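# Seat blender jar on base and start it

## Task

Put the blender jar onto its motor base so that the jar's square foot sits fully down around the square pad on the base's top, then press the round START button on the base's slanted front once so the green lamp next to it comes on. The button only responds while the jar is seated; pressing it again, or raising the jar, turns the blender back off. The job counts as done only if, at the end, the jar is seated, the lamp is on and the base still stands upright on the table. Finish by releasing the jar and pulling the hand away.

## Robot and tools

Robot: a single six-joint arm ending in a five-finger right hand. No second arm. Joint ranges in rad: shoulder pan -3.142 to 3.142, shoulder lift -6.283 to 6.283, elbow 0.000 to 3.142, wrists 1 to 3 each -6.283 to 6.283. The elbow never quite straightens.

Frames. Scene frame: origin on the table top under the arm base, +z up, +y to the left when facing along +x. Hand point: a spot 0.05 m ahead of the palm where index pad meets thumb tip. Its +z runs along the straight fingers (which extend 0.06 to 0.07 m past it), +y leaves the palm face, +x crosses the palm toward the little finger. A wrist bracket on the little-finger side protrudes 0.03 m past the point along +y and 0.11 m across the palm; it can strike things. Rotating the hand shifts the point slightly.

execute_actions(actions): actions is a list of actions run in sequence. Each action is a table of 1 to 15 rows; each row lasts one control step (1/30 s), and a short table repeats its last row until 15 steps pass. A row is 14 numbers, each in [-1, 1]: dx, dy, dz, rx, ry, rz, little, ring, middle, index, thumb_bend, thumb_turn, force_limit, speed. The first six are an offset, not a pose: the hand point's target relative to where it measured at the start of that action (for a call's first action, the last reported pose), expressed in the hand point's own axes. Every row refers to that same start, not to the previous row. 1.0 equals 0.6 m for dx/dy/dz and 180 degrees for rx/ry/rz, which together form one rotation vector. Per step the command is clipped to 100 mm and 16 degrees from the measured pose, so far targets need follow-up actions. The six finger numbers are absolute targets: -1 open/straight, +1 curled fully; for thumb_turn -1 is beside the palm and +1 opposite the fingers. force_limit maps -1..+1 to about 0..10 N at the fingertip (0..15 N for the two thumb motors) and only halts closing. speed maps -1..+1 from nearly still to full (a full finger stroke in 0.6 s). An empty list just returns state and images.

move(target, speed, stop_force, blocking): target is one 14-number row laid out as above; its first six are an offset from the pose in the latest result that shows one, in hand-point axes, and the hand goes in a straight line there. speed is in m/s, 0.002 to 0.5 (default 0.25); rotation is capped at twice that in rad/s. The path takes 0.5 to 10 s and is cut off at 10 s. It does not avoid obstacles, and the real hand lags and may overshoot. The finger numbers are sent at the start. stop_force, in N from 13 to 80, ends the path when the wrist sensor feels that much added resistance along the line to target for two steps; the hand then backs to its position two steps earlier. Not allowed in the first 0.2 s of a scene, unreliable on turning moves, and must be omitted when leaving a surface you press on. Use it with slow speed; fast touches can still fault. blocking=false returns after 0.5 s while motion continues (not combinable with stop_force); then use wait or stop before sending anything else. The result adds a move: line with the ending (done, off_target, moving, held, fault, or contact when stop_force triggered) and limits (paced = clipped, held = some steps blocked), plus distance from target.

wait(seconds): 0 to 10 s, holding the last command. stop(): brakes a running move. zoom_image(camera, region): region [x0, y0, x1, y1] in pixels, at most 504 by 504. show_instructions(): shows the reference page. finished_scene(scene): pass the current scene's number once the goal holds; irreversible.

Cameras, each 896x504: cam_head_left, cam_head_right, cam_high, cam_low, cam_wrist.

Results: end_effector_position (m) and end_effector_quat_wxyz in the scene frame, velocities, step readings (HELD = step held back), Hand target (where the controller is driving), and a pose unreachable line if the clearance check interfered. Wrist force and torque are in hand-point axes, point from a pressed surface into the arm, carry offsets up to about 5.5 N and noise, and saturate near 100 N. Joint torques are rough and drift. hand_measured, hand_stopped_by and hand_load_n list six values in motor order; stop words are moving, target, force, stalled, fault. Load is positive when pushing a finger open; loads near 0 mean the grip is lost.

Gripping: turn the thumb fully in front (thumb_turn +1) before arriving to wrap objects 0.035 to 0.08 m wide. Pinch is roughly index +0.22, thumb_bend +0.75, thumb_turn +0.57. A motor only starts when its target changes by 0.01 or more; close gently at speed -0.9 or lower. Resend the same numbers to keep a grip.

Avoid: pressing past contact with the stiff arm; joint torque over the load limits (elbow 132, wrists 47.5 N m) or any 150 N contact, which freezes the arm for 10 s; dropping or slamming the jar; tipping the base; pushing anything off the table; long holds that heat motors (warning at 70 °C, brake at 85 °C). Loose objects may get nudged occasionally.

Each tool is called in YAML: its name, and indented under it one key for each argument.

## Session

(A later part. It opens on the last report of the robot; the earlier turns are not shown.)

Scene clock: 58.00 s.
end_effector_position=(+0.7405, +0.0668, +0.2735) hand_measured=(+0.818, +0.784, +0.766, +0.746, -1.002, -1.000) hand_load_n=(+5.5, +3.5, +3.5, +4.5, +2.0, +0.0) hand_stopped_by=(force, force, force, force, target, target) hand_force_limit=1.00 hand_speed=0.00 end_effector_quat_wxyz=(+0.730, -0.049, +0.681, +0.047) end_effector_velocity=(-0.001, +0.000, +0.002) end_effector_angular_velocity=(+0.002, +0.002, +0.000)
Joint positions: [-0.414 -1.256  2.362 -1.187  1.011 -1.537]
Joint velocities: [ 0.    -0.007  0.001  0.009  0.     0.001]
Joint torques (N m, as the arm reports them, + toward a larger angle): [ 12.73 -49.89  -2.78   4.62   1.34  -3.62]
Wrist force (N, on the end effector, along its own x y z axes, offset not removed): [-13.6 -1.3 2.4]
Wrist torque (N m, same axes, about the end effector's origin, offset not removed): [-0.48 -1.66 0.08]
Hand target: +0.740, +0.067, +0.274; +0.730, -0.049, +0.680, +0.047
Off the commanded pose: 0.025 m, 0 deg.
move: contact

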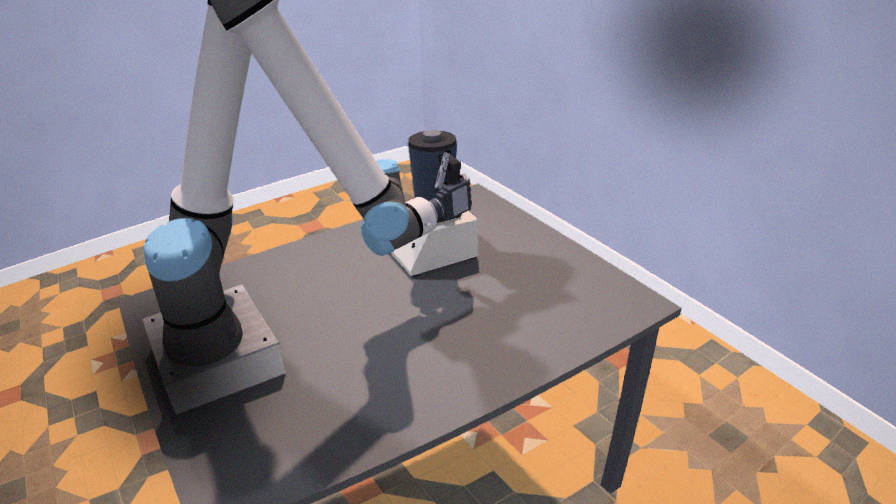

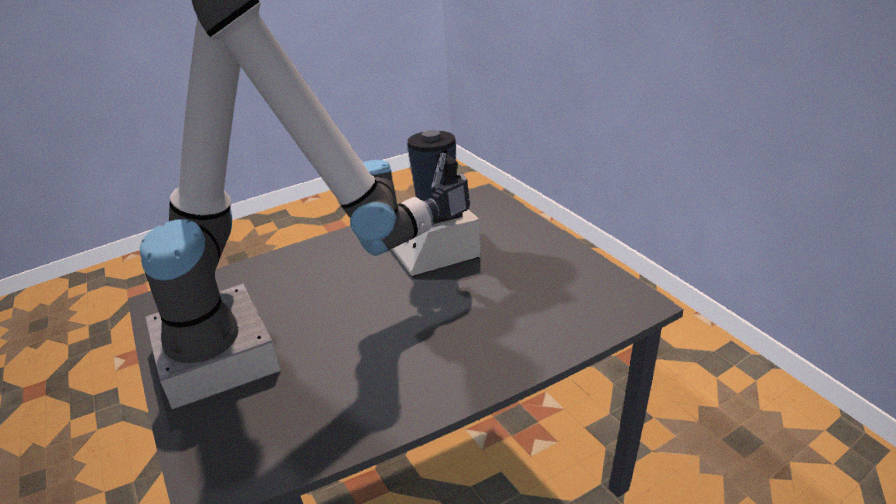

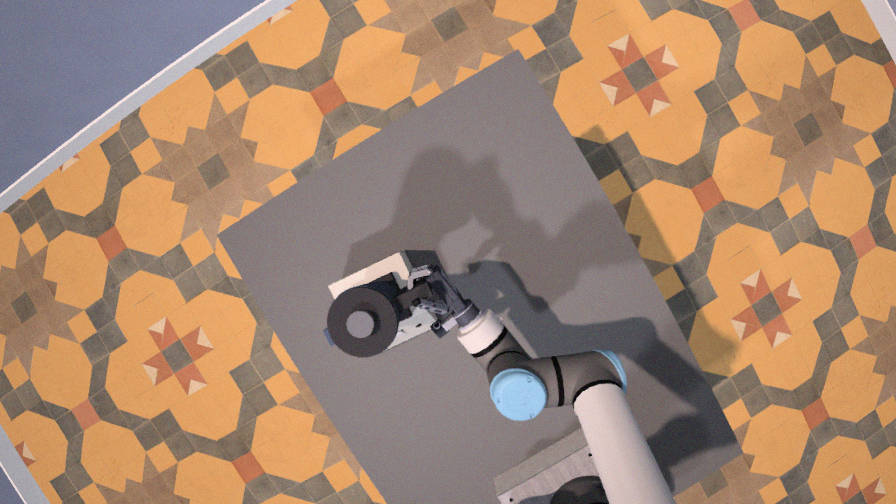

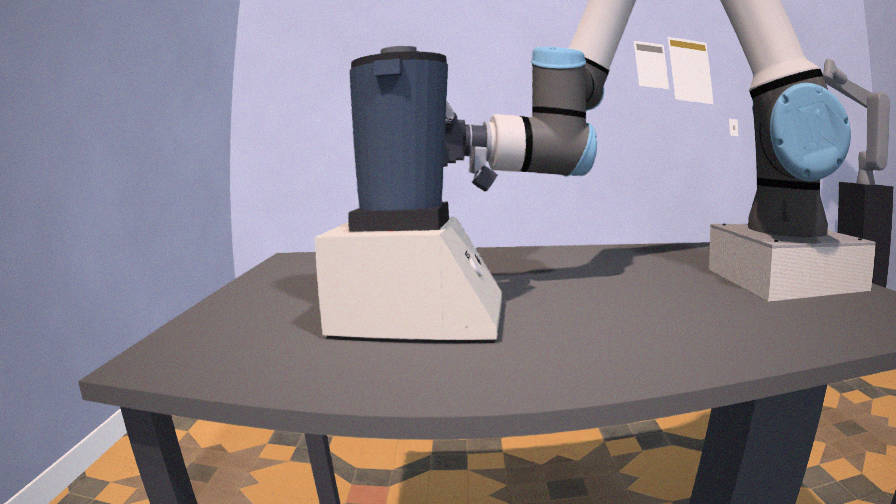

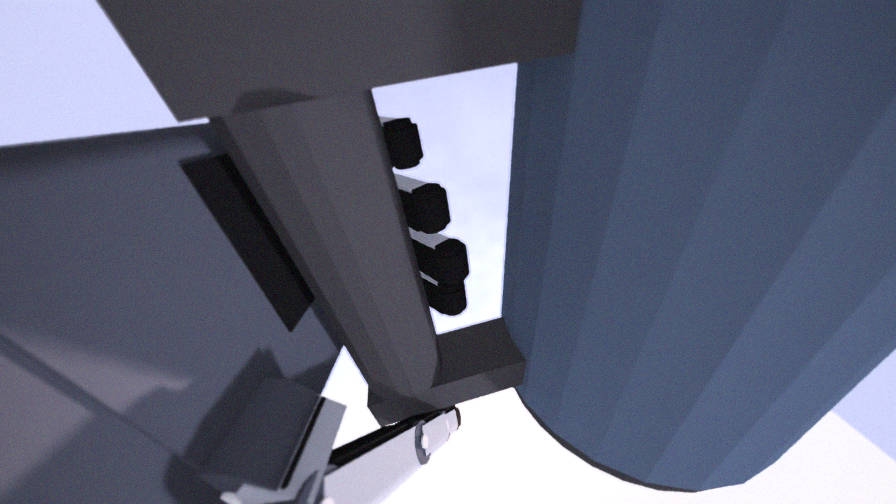

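move:
  target: [-0.002,0,0,0,0,0,-1,-1,-1,-1,-1,-1,1,0.3]
  speed: 0.01

move:
  target: [0,-0.12,0,0,0,0,-1,-1,-1,-1,-1,-1,1,0.3]
  speed: 0.08

move:
  target: [0,0,-0.3,0,0,0,0.95,0.95,0.95,-1,-1,-1,0.8,0.5]
  speed: 0.2

zoom_image:
  camera: "cam_high"
  region: [300,220,500,380]

zoom_image:
  camera: "cam_low"
  region: [300,150,560,350]

Scene clock: 60.97 s.
end_effector_position=(+0.7404, +0.0668, +0.2747) hand_measured=(-1.000, -1.000, -1.000, -1.000, -1.000, -1.000) hand_load_n=(+0.0, +0.0, +0.0, +0.0, +0.0, +0.0) hand_stopped_by=(target, target, target, target, target, target) hand_force_limit=1.00 hand_speed=0.30 end_effector_quat_wxyz=(+0.730, -0.049, +0.681, +0.047) end_effector_velocity=(+0.001, -0.001, +0.001) end_effector_angular_velocity=(-0.002, -0.002, -0.000)
Joint positions: [-0.414 -1.258  2.362 -1.185  1.011 -1.537]
Joint velocities: [-0.001 -0.001 -0.001  0.    -0.001 -0.001]
Joint torques (N m, as the arm reports them, + toward a larger angle): [-11.91 -68.35 -31.17   0.37  -3.57  -1.97]
Wrist force (N, on the end effector, along its own x y z axes, offset not removed): [3.5 -0.6 4.1]
Wrist torque (N m, same axes, about the end effector's origin, offset not removed): [-0.52 -0.72 -0.07]
Hand target: +0.740, +0.067, +0.275; +0.730, -0.049, +0.681, +0.047
Off the commanded pose: 0.000 m, 0 deg.
move: done

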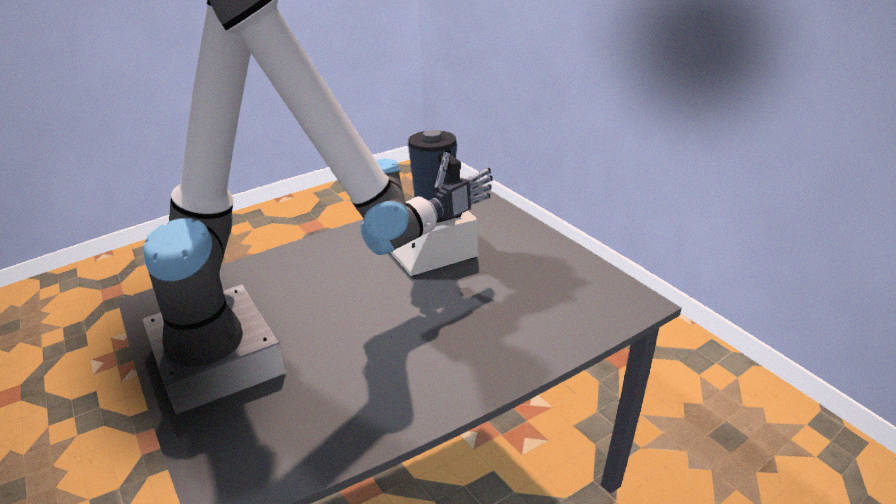

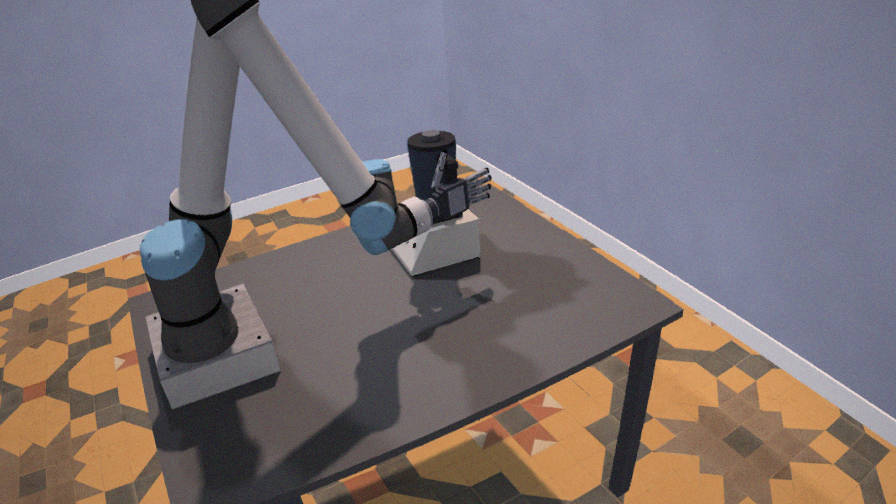

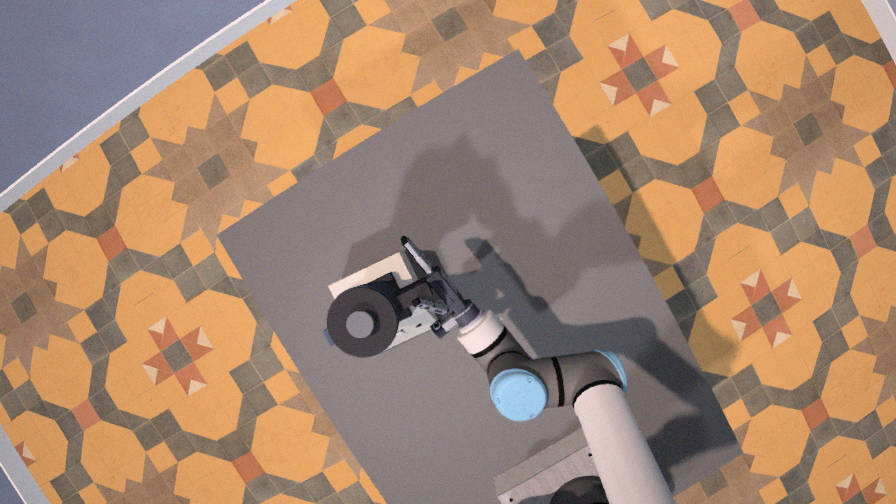

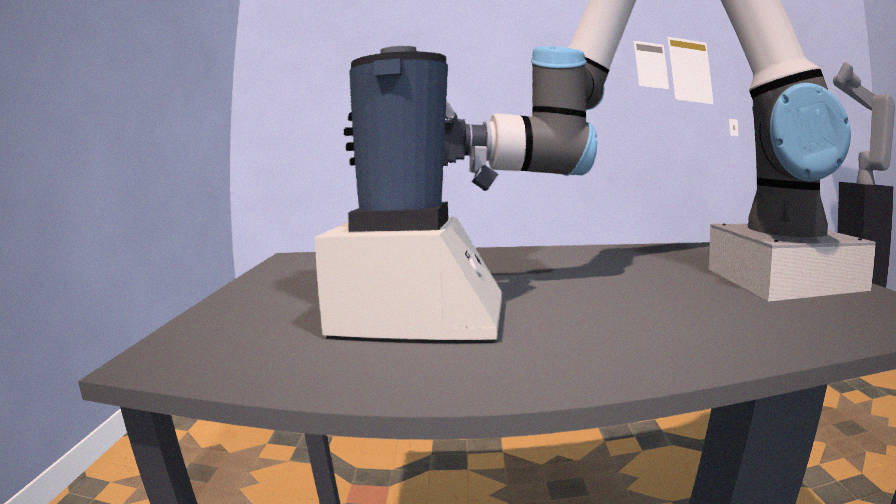

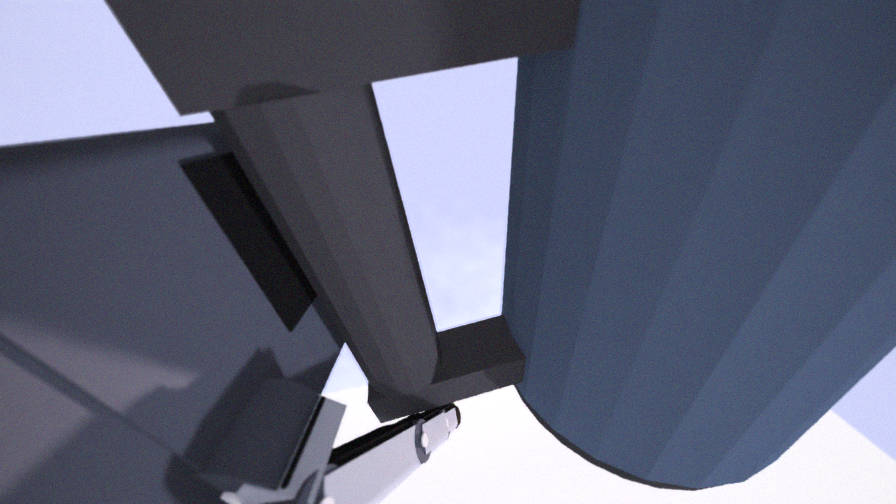

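Scene clock: 62.33 s.
end_effector_position=(+0.7502, -0.0043, +0.2751) hand_measured=(-1.000, -1.000, -1.000, -1.000, -1.000, -1.000) hand_load_n=(+0.0, +0.0, +0.0, +0.0, +0.0, +0.0) hand_stopped_by=(target, target, target, target, target, target) hand_force_limit=1.00 hand_speed=0.30 end_effector_quat_wxyz=(+0.729, -0.049, +0.681, +0.047) end_effector_velocity=(+0.001, -0.002, -0.000) end_effector_angular_velocity=(-0.001, +0.000, +0.000)
Joint positions: [-0.54  -1.239  2.327 -1.176  0.886 -1.525]
Joint velocities: [-0.003  0.002 -0.002  0.    -0.004 -0.001]
Joint torques (N m, as the arm reports them, + toward a larger angle): [-13.58 -36.55 -31.86   0.14  -3.34   2.19]
Wrist force (N, on the end effector, along its own x y z axes, offset not removed): [5.3 0.8 2.6]
Wrist torque (N m, same axes, about the end effector's origin, offset not removed): [-0.35 -0.95 0.08]
Hand target: +0.750, -0.005, +0.275; +0.729, -0.049, +0.681, +0.047
Off the commanded pose: 0.000 m, 0 deg.
move: done

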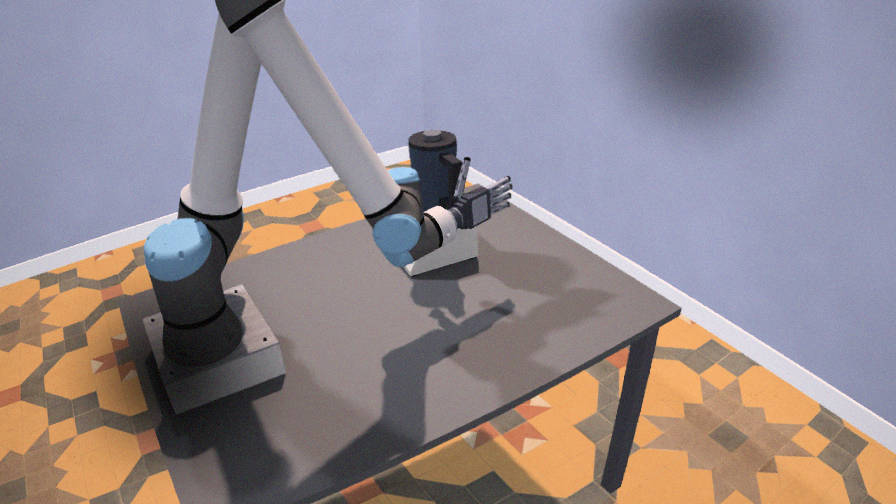

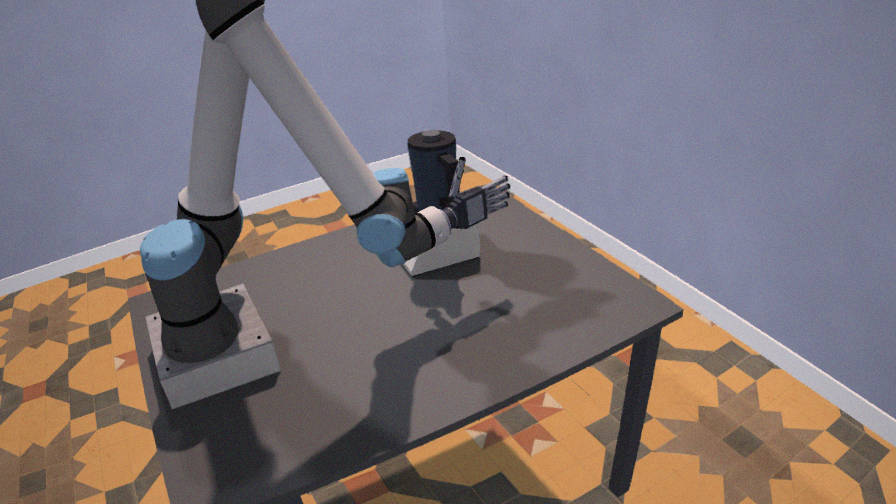

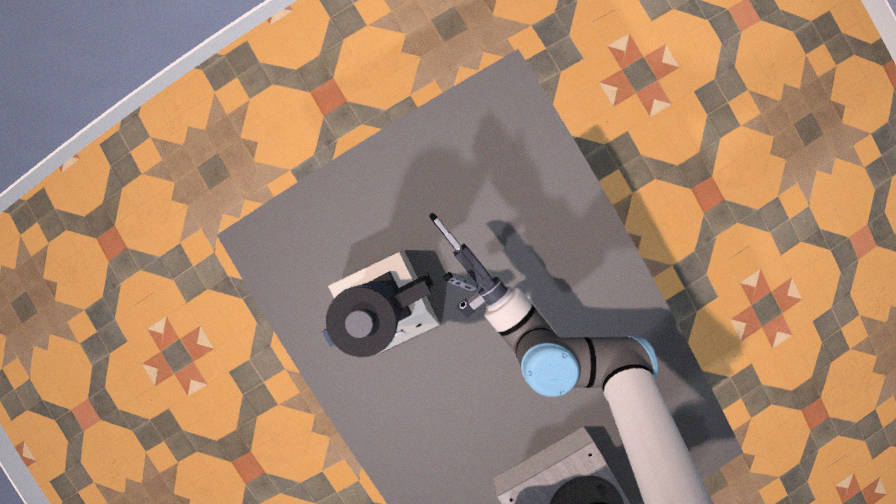

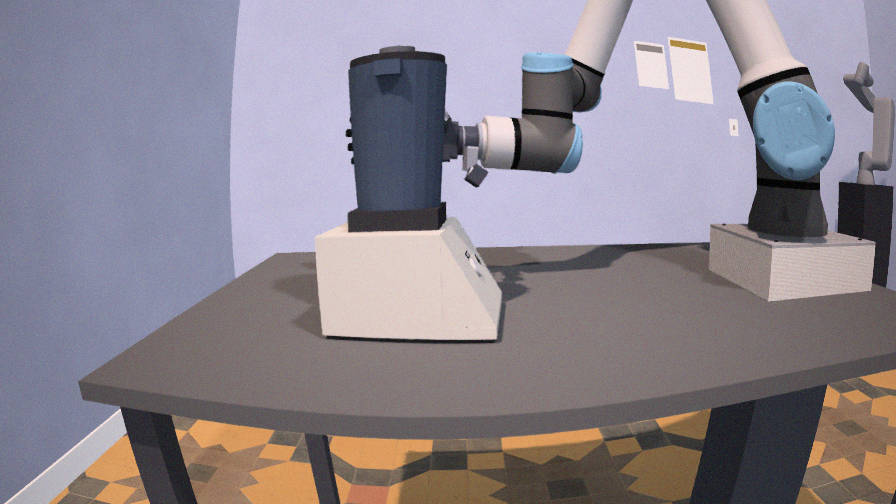

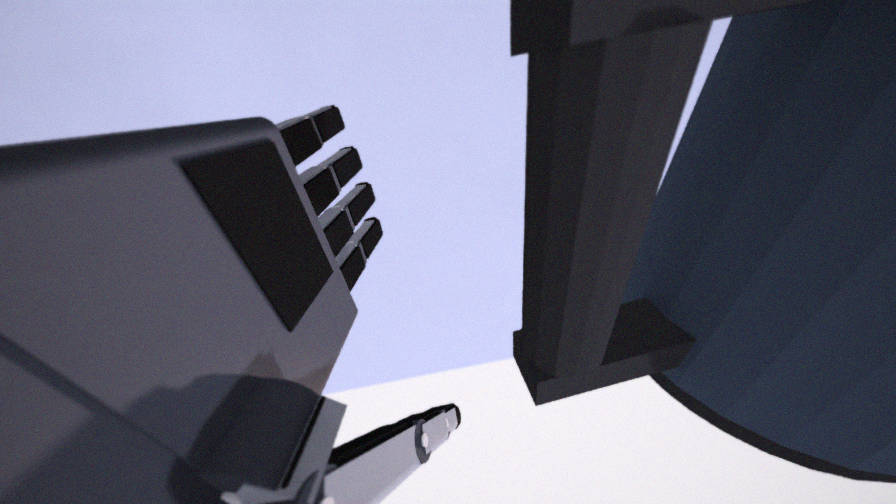

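Scene clock: 63.93 s.
end_effector_position=(+0.5725, -0.0288, +0.2626) hand_measured=(+0.950, +0.950, +0.950, -1.000, -1.000, -1.000) hand_load_n=(+0.0, +0.0, +0.0, +0.0, +0.0, +0.0) hand_stopped_by=(target, target, target, target, target, target) hand_force_limit=0.80 hand_speed=0.50 end_effector_quat_wxyz=(+0.729, -0.050, +0.681, +0.047) end_effector_velocity=(-0.002, -0.001, +0.000) end_effector_angular_velocity=(+0.001, -0.001, +0.002)
Joint positions: [-0.896 -1.404  2.66  -1.39   0.531 -1.466]
Joint velocities: [-0.008 -0.002  0.004 -0.006 -0.009  0.005]
Joint torques (N m, as the arm reports them, + toward a larger angle): [-14.07 -48.11  -1.95  -3.26  -3.15   2.41]
Wrist force (N, on the end effector, along its own x y z axes, offset not removed): [4.7 -0.9 4.3]
Wrist torque (N m, same axes, about the end effector's origin, offset not removed): [-0.66 -0.92 -0.07]
Hand target: +0.572, -0.029, +0.263; +0.729, -0.050, +0.681, +0.047
Off the commanded pose: 0.000 m, 0 deg.
move: done

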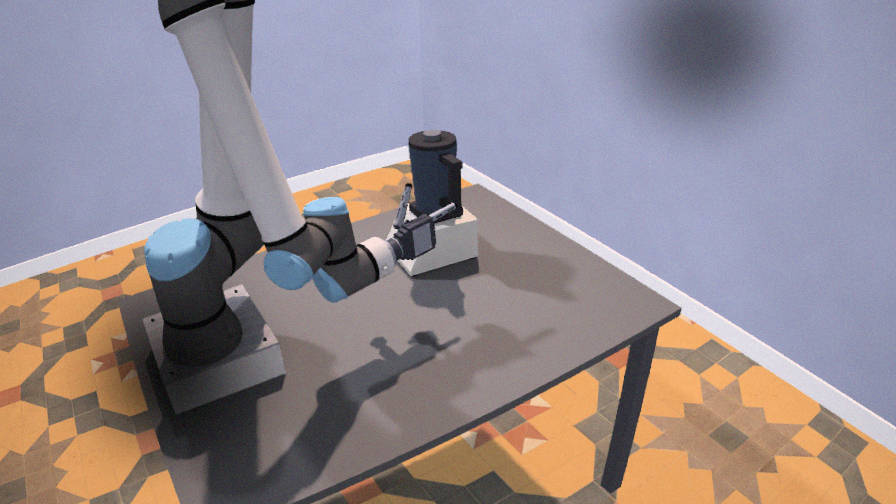

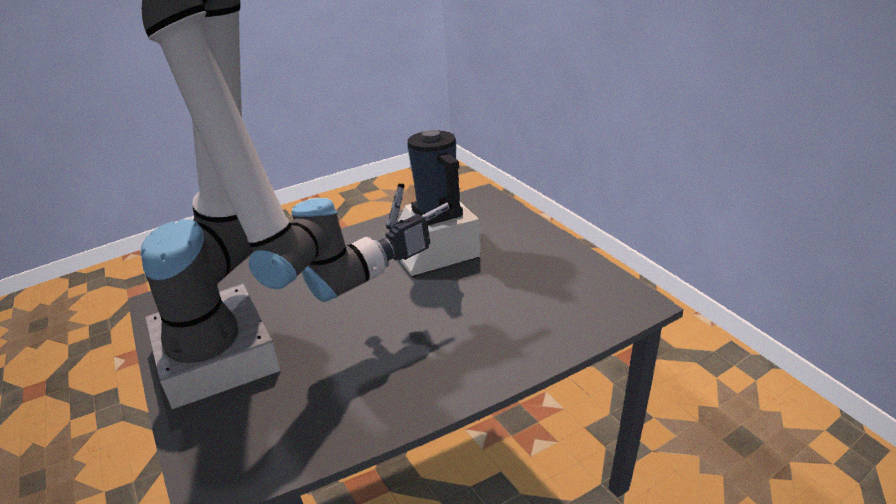

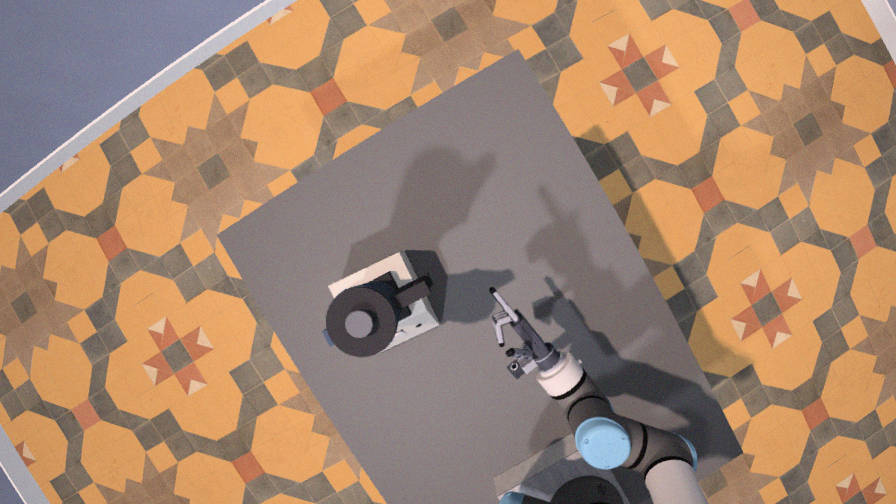

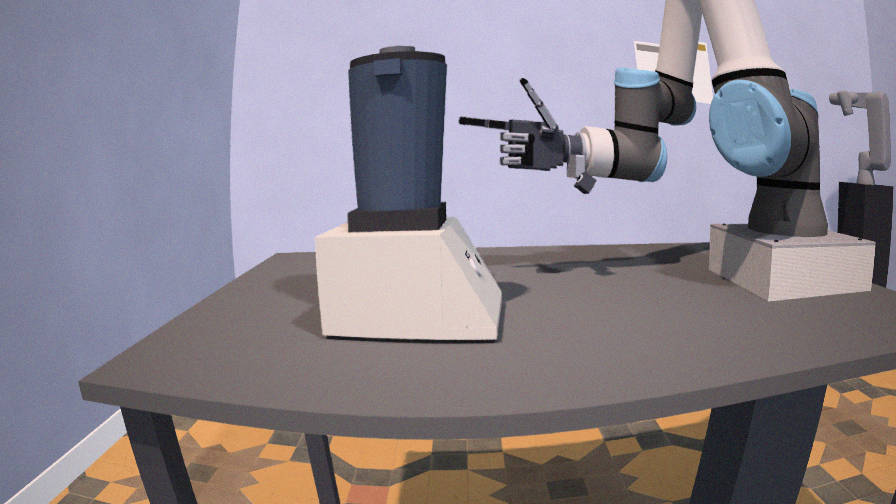

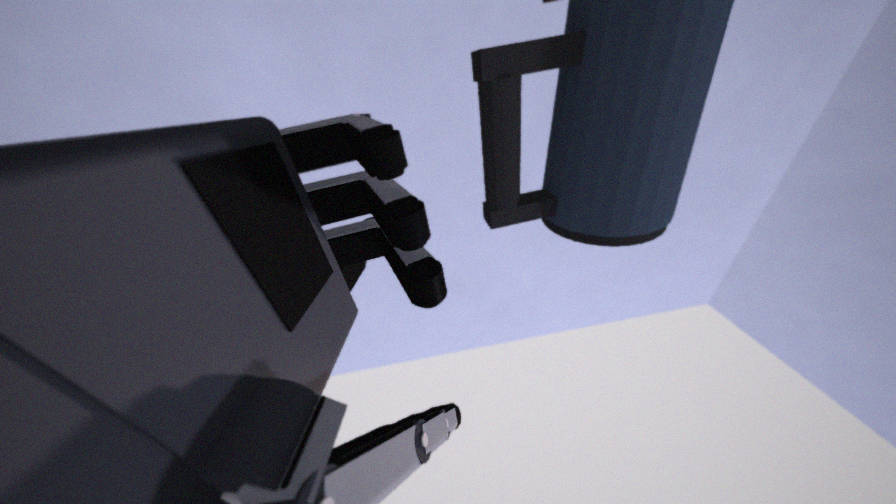

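Region (300, 220, 500, 380) of cam_high's 896x504 image, scaled by 2.520, with more detail than that image has; it fills the top 403 rows of this view, and the rest is white.

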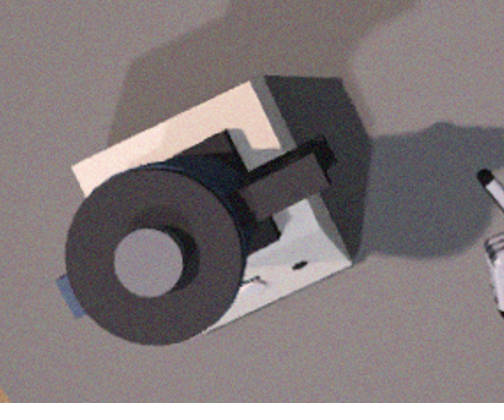

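Region (300, 150, 560, 350) of cam_low's 896x504 image, scaled by 1.938, with more detail than that image has; it fills the top 388 rows of this view, and the rest is white.

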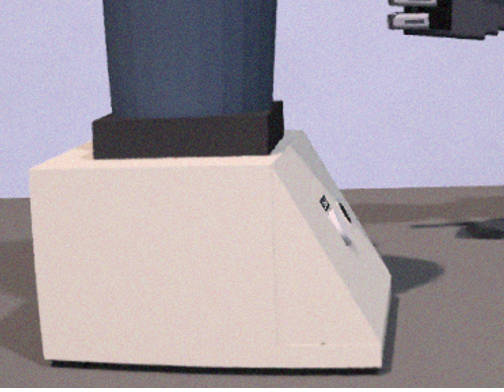

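move:
  target: [0,0,-0.07,0,0,0,0.95,0.95,0.95,-1,-1,-1,0.8,0.5]

move:
  target: [0.218,0.332,-0.011,-0.087,0.248,-0.432,0.95,0.95,0.95,-1,-1,-1,0.8,0.5]
  speed: 0.15

zoom_image:
  camera: "cam_high"
  region: [340,280,490,400]

zoom_image:
  camera: "cam_low"
  region: [400,150,640,330]

Scene clock: 71.07 s.
end_effector_position=(+0.5312, -0.0344, +0.2596) hand_measured=(+0.950, +0.950, +0.950, -1.000, -1.000, -1.000) hand_load_n=(+0.0, +0.0, +0.0, +0.0, +0.0, +0.0) hand_stopped_by=(target, target, target, target, target, target) hand_force_limit=0.80 hand_speed=0.50 end_effector_quat_wxyz=(+0.729, -0.050, +0.681, +0.047) end_effector_velocity=(-0.002, -0.001, +0.000) end_effector_angular_velocity=(+0.000, -0.003, +0.001)
Joint positions: [-1.033 -1.443  2.742 -1.474  0.396 -1.421]
Joint velocities: [-0.01  -0.001  0.006 -0.016 -0.011  0.011]
Joint torques (N m, as the arm reports them, + toward a larger angle): [-16.8  -44.14  -2.63  -3.68  -2.61   2.63]
Wrist force (N, on the end effector, along its own x y z axes, offset not removed): [6.0 -0.1 4.1]
Wrist torque (N m, same axes, about the end effector's origin, offset not removed): [-0.57 -1.09 0.11]
Hand target: +0.531, -0.034, +0.260; +0.729, -0.050, +0.681, +0.047
Off the commanded pose: 0.000 m, 0 deg.
move: done

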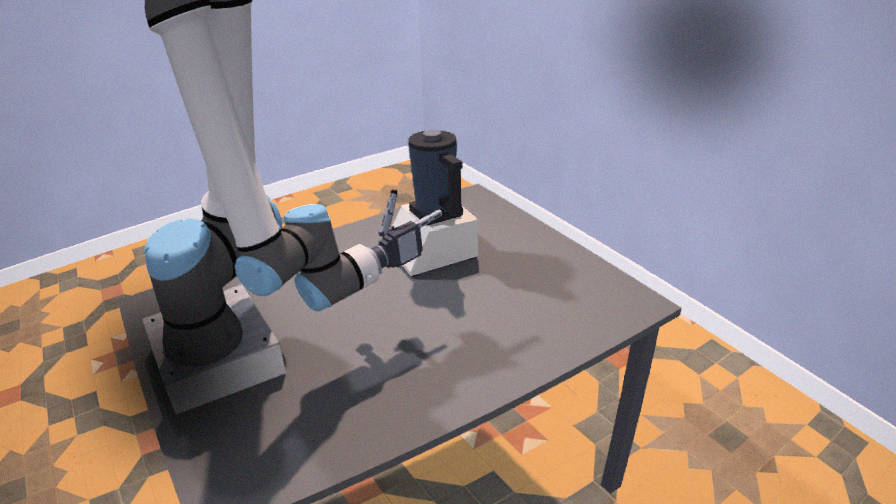

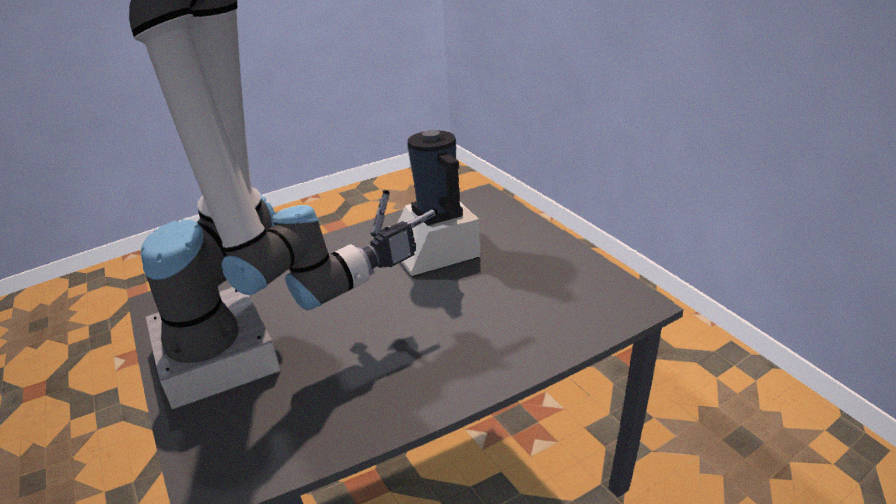

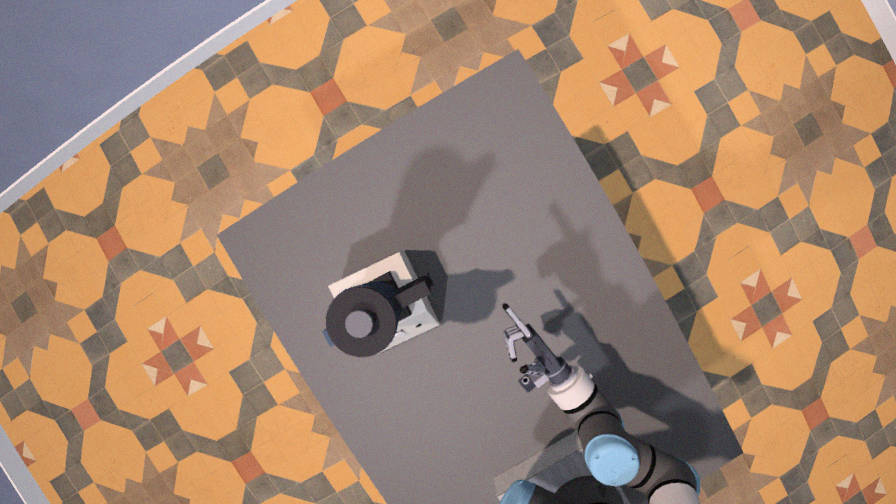

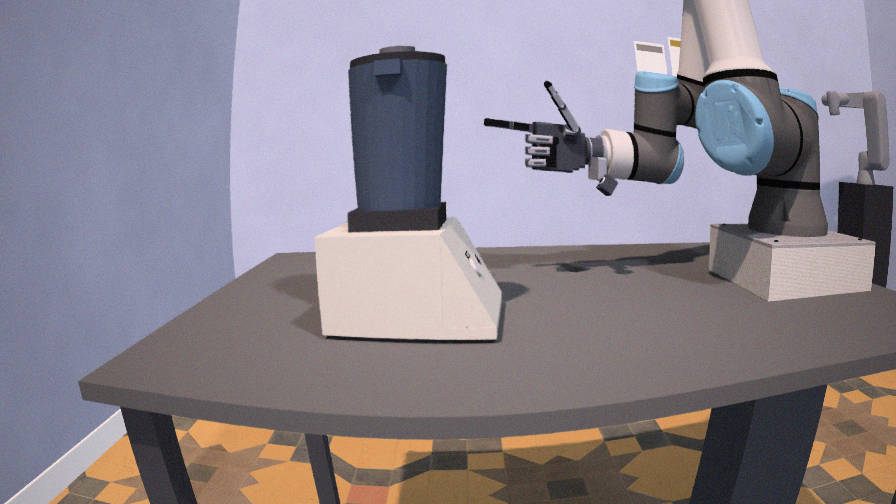

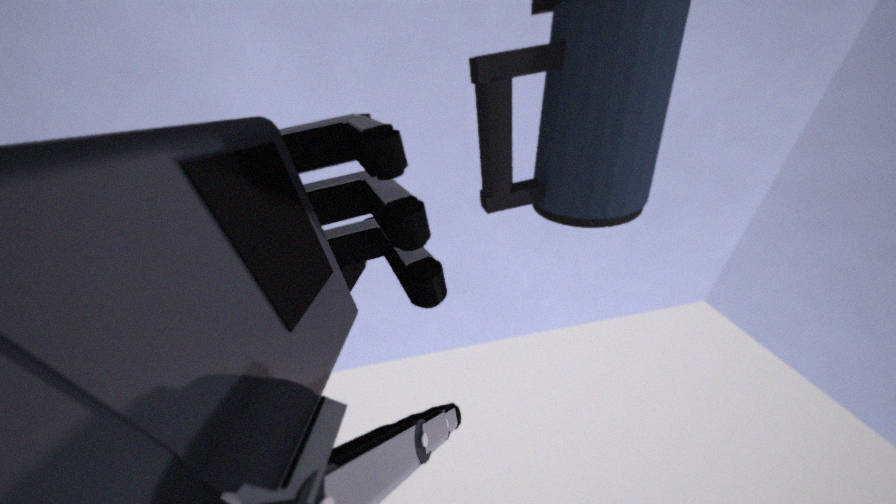

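Scene clock: 76.83 s.
end_effector_position=(+0.5069, +0.1625, +0.1279) hand_measured=(+0.950, +0.950, +0.950, -1.000, -1.000, -1.000) hand_load_n=(+0.0, +0.0, +0.0, +0.0, +0.0, +0.0) hand_stopped_by=(target, target, target, target, target, target) hand_force_limit=0.80 hand_speed=0.50 end_effector_quat_wxyz=(+0.296, -0.555, +0.697, -0.345) end_effector_velocity=(-0.001, +0.001, -0.002) end_effector_angular_velocity=(-0.012, +0.007, -0.002)
Joint positions: [-0.021 -1.502  2.423 -0.289  1.699 -3.013]
Joint velocities: [ 0.012  0.008 -0.005  0.003  0.019 -0.001]
Joint torques (N m, as the arm reports them, + toward a larger angle): [ 17.22 -19.51 -37.49   3.39   3.34  -2.8 ]
Wrist force (N, on the end effector, along its own x y z axes, offset not removed): [4.0 1.7 4.2]
Wrist torque (N m, same axes, about the end effector's origin, offset not removed): [-0.25 -0.76 -0.02]
Hand target: +0.507, +0.163, +0.128; +0.296, -0.555, +0.697, -0.345
Off the commanded pose: 0.001 m, 0 deg.
move: done

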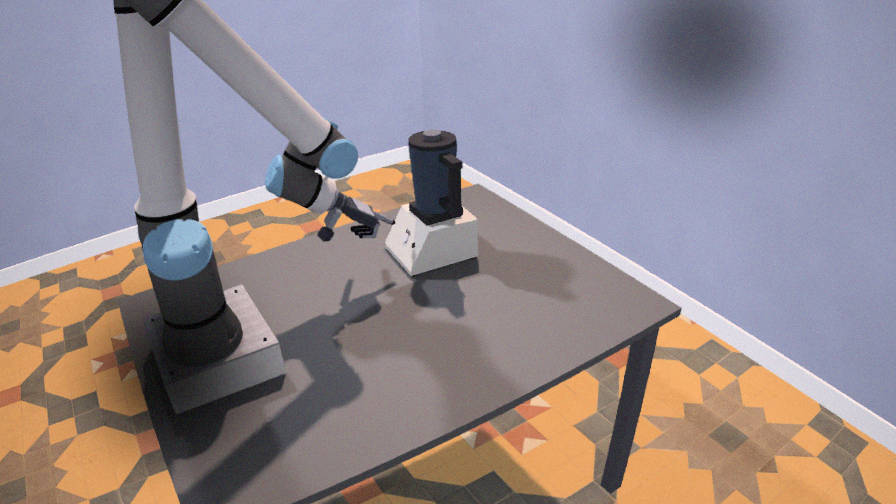

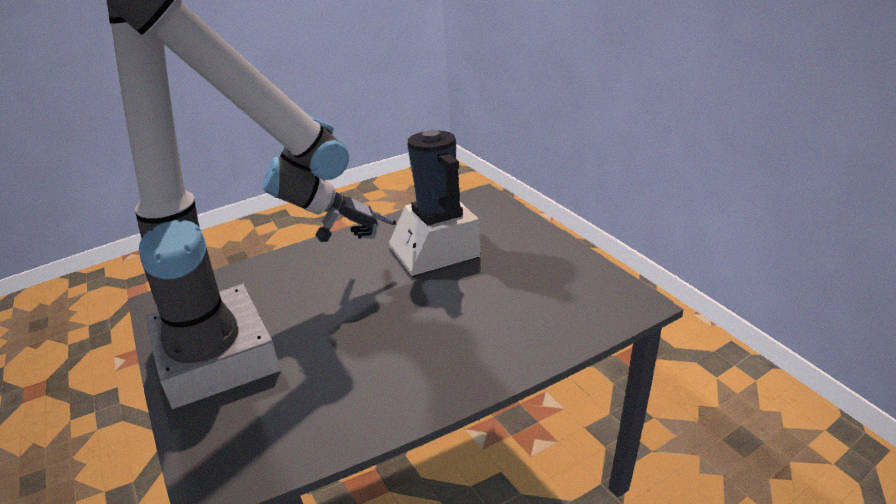

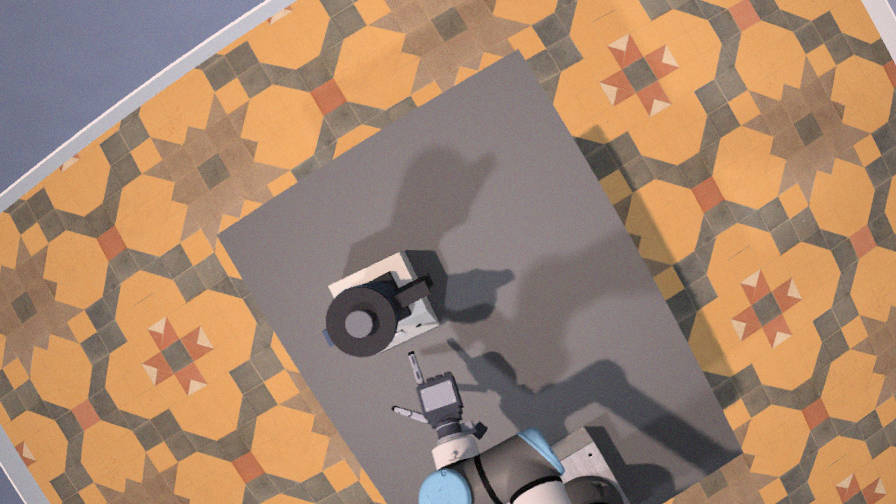

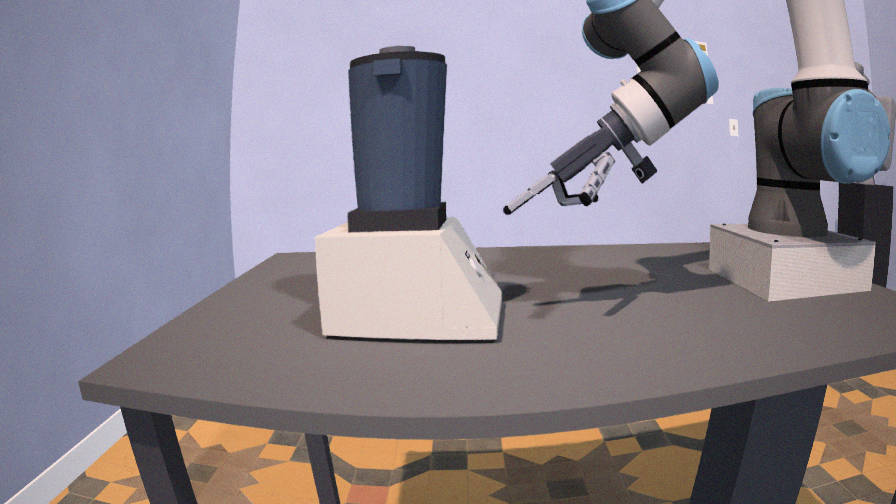

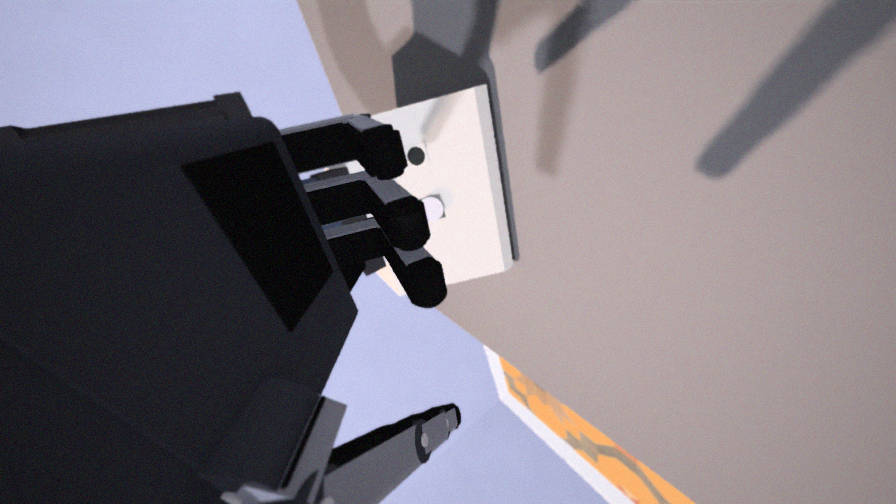

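Region (340, 280, 490, 400) of cam_high's 896x504 image, scaled by 3.360, with more detail than that image has; it fills the top 403 rows of this view, and the rest is white.

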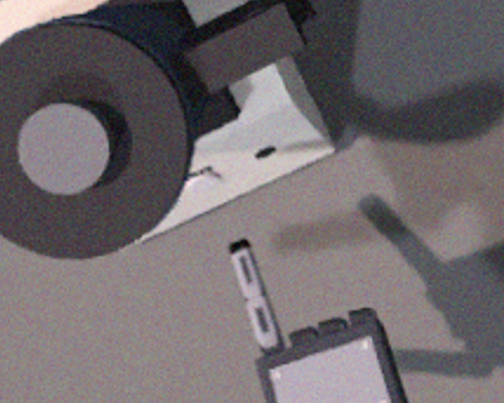

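Region (400, 150, 640, 330) of cam_low's 896x504 image, scaled by 2.100, with more detail than that image has; it fills the top 378 rows of this view, and the rest is white.

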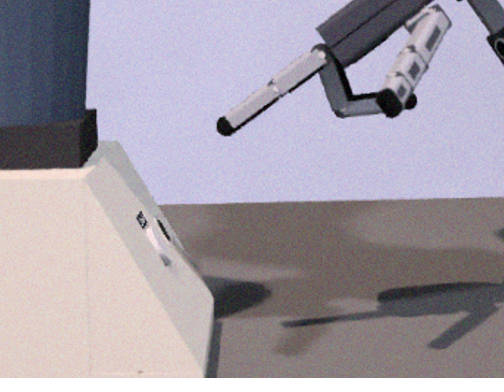

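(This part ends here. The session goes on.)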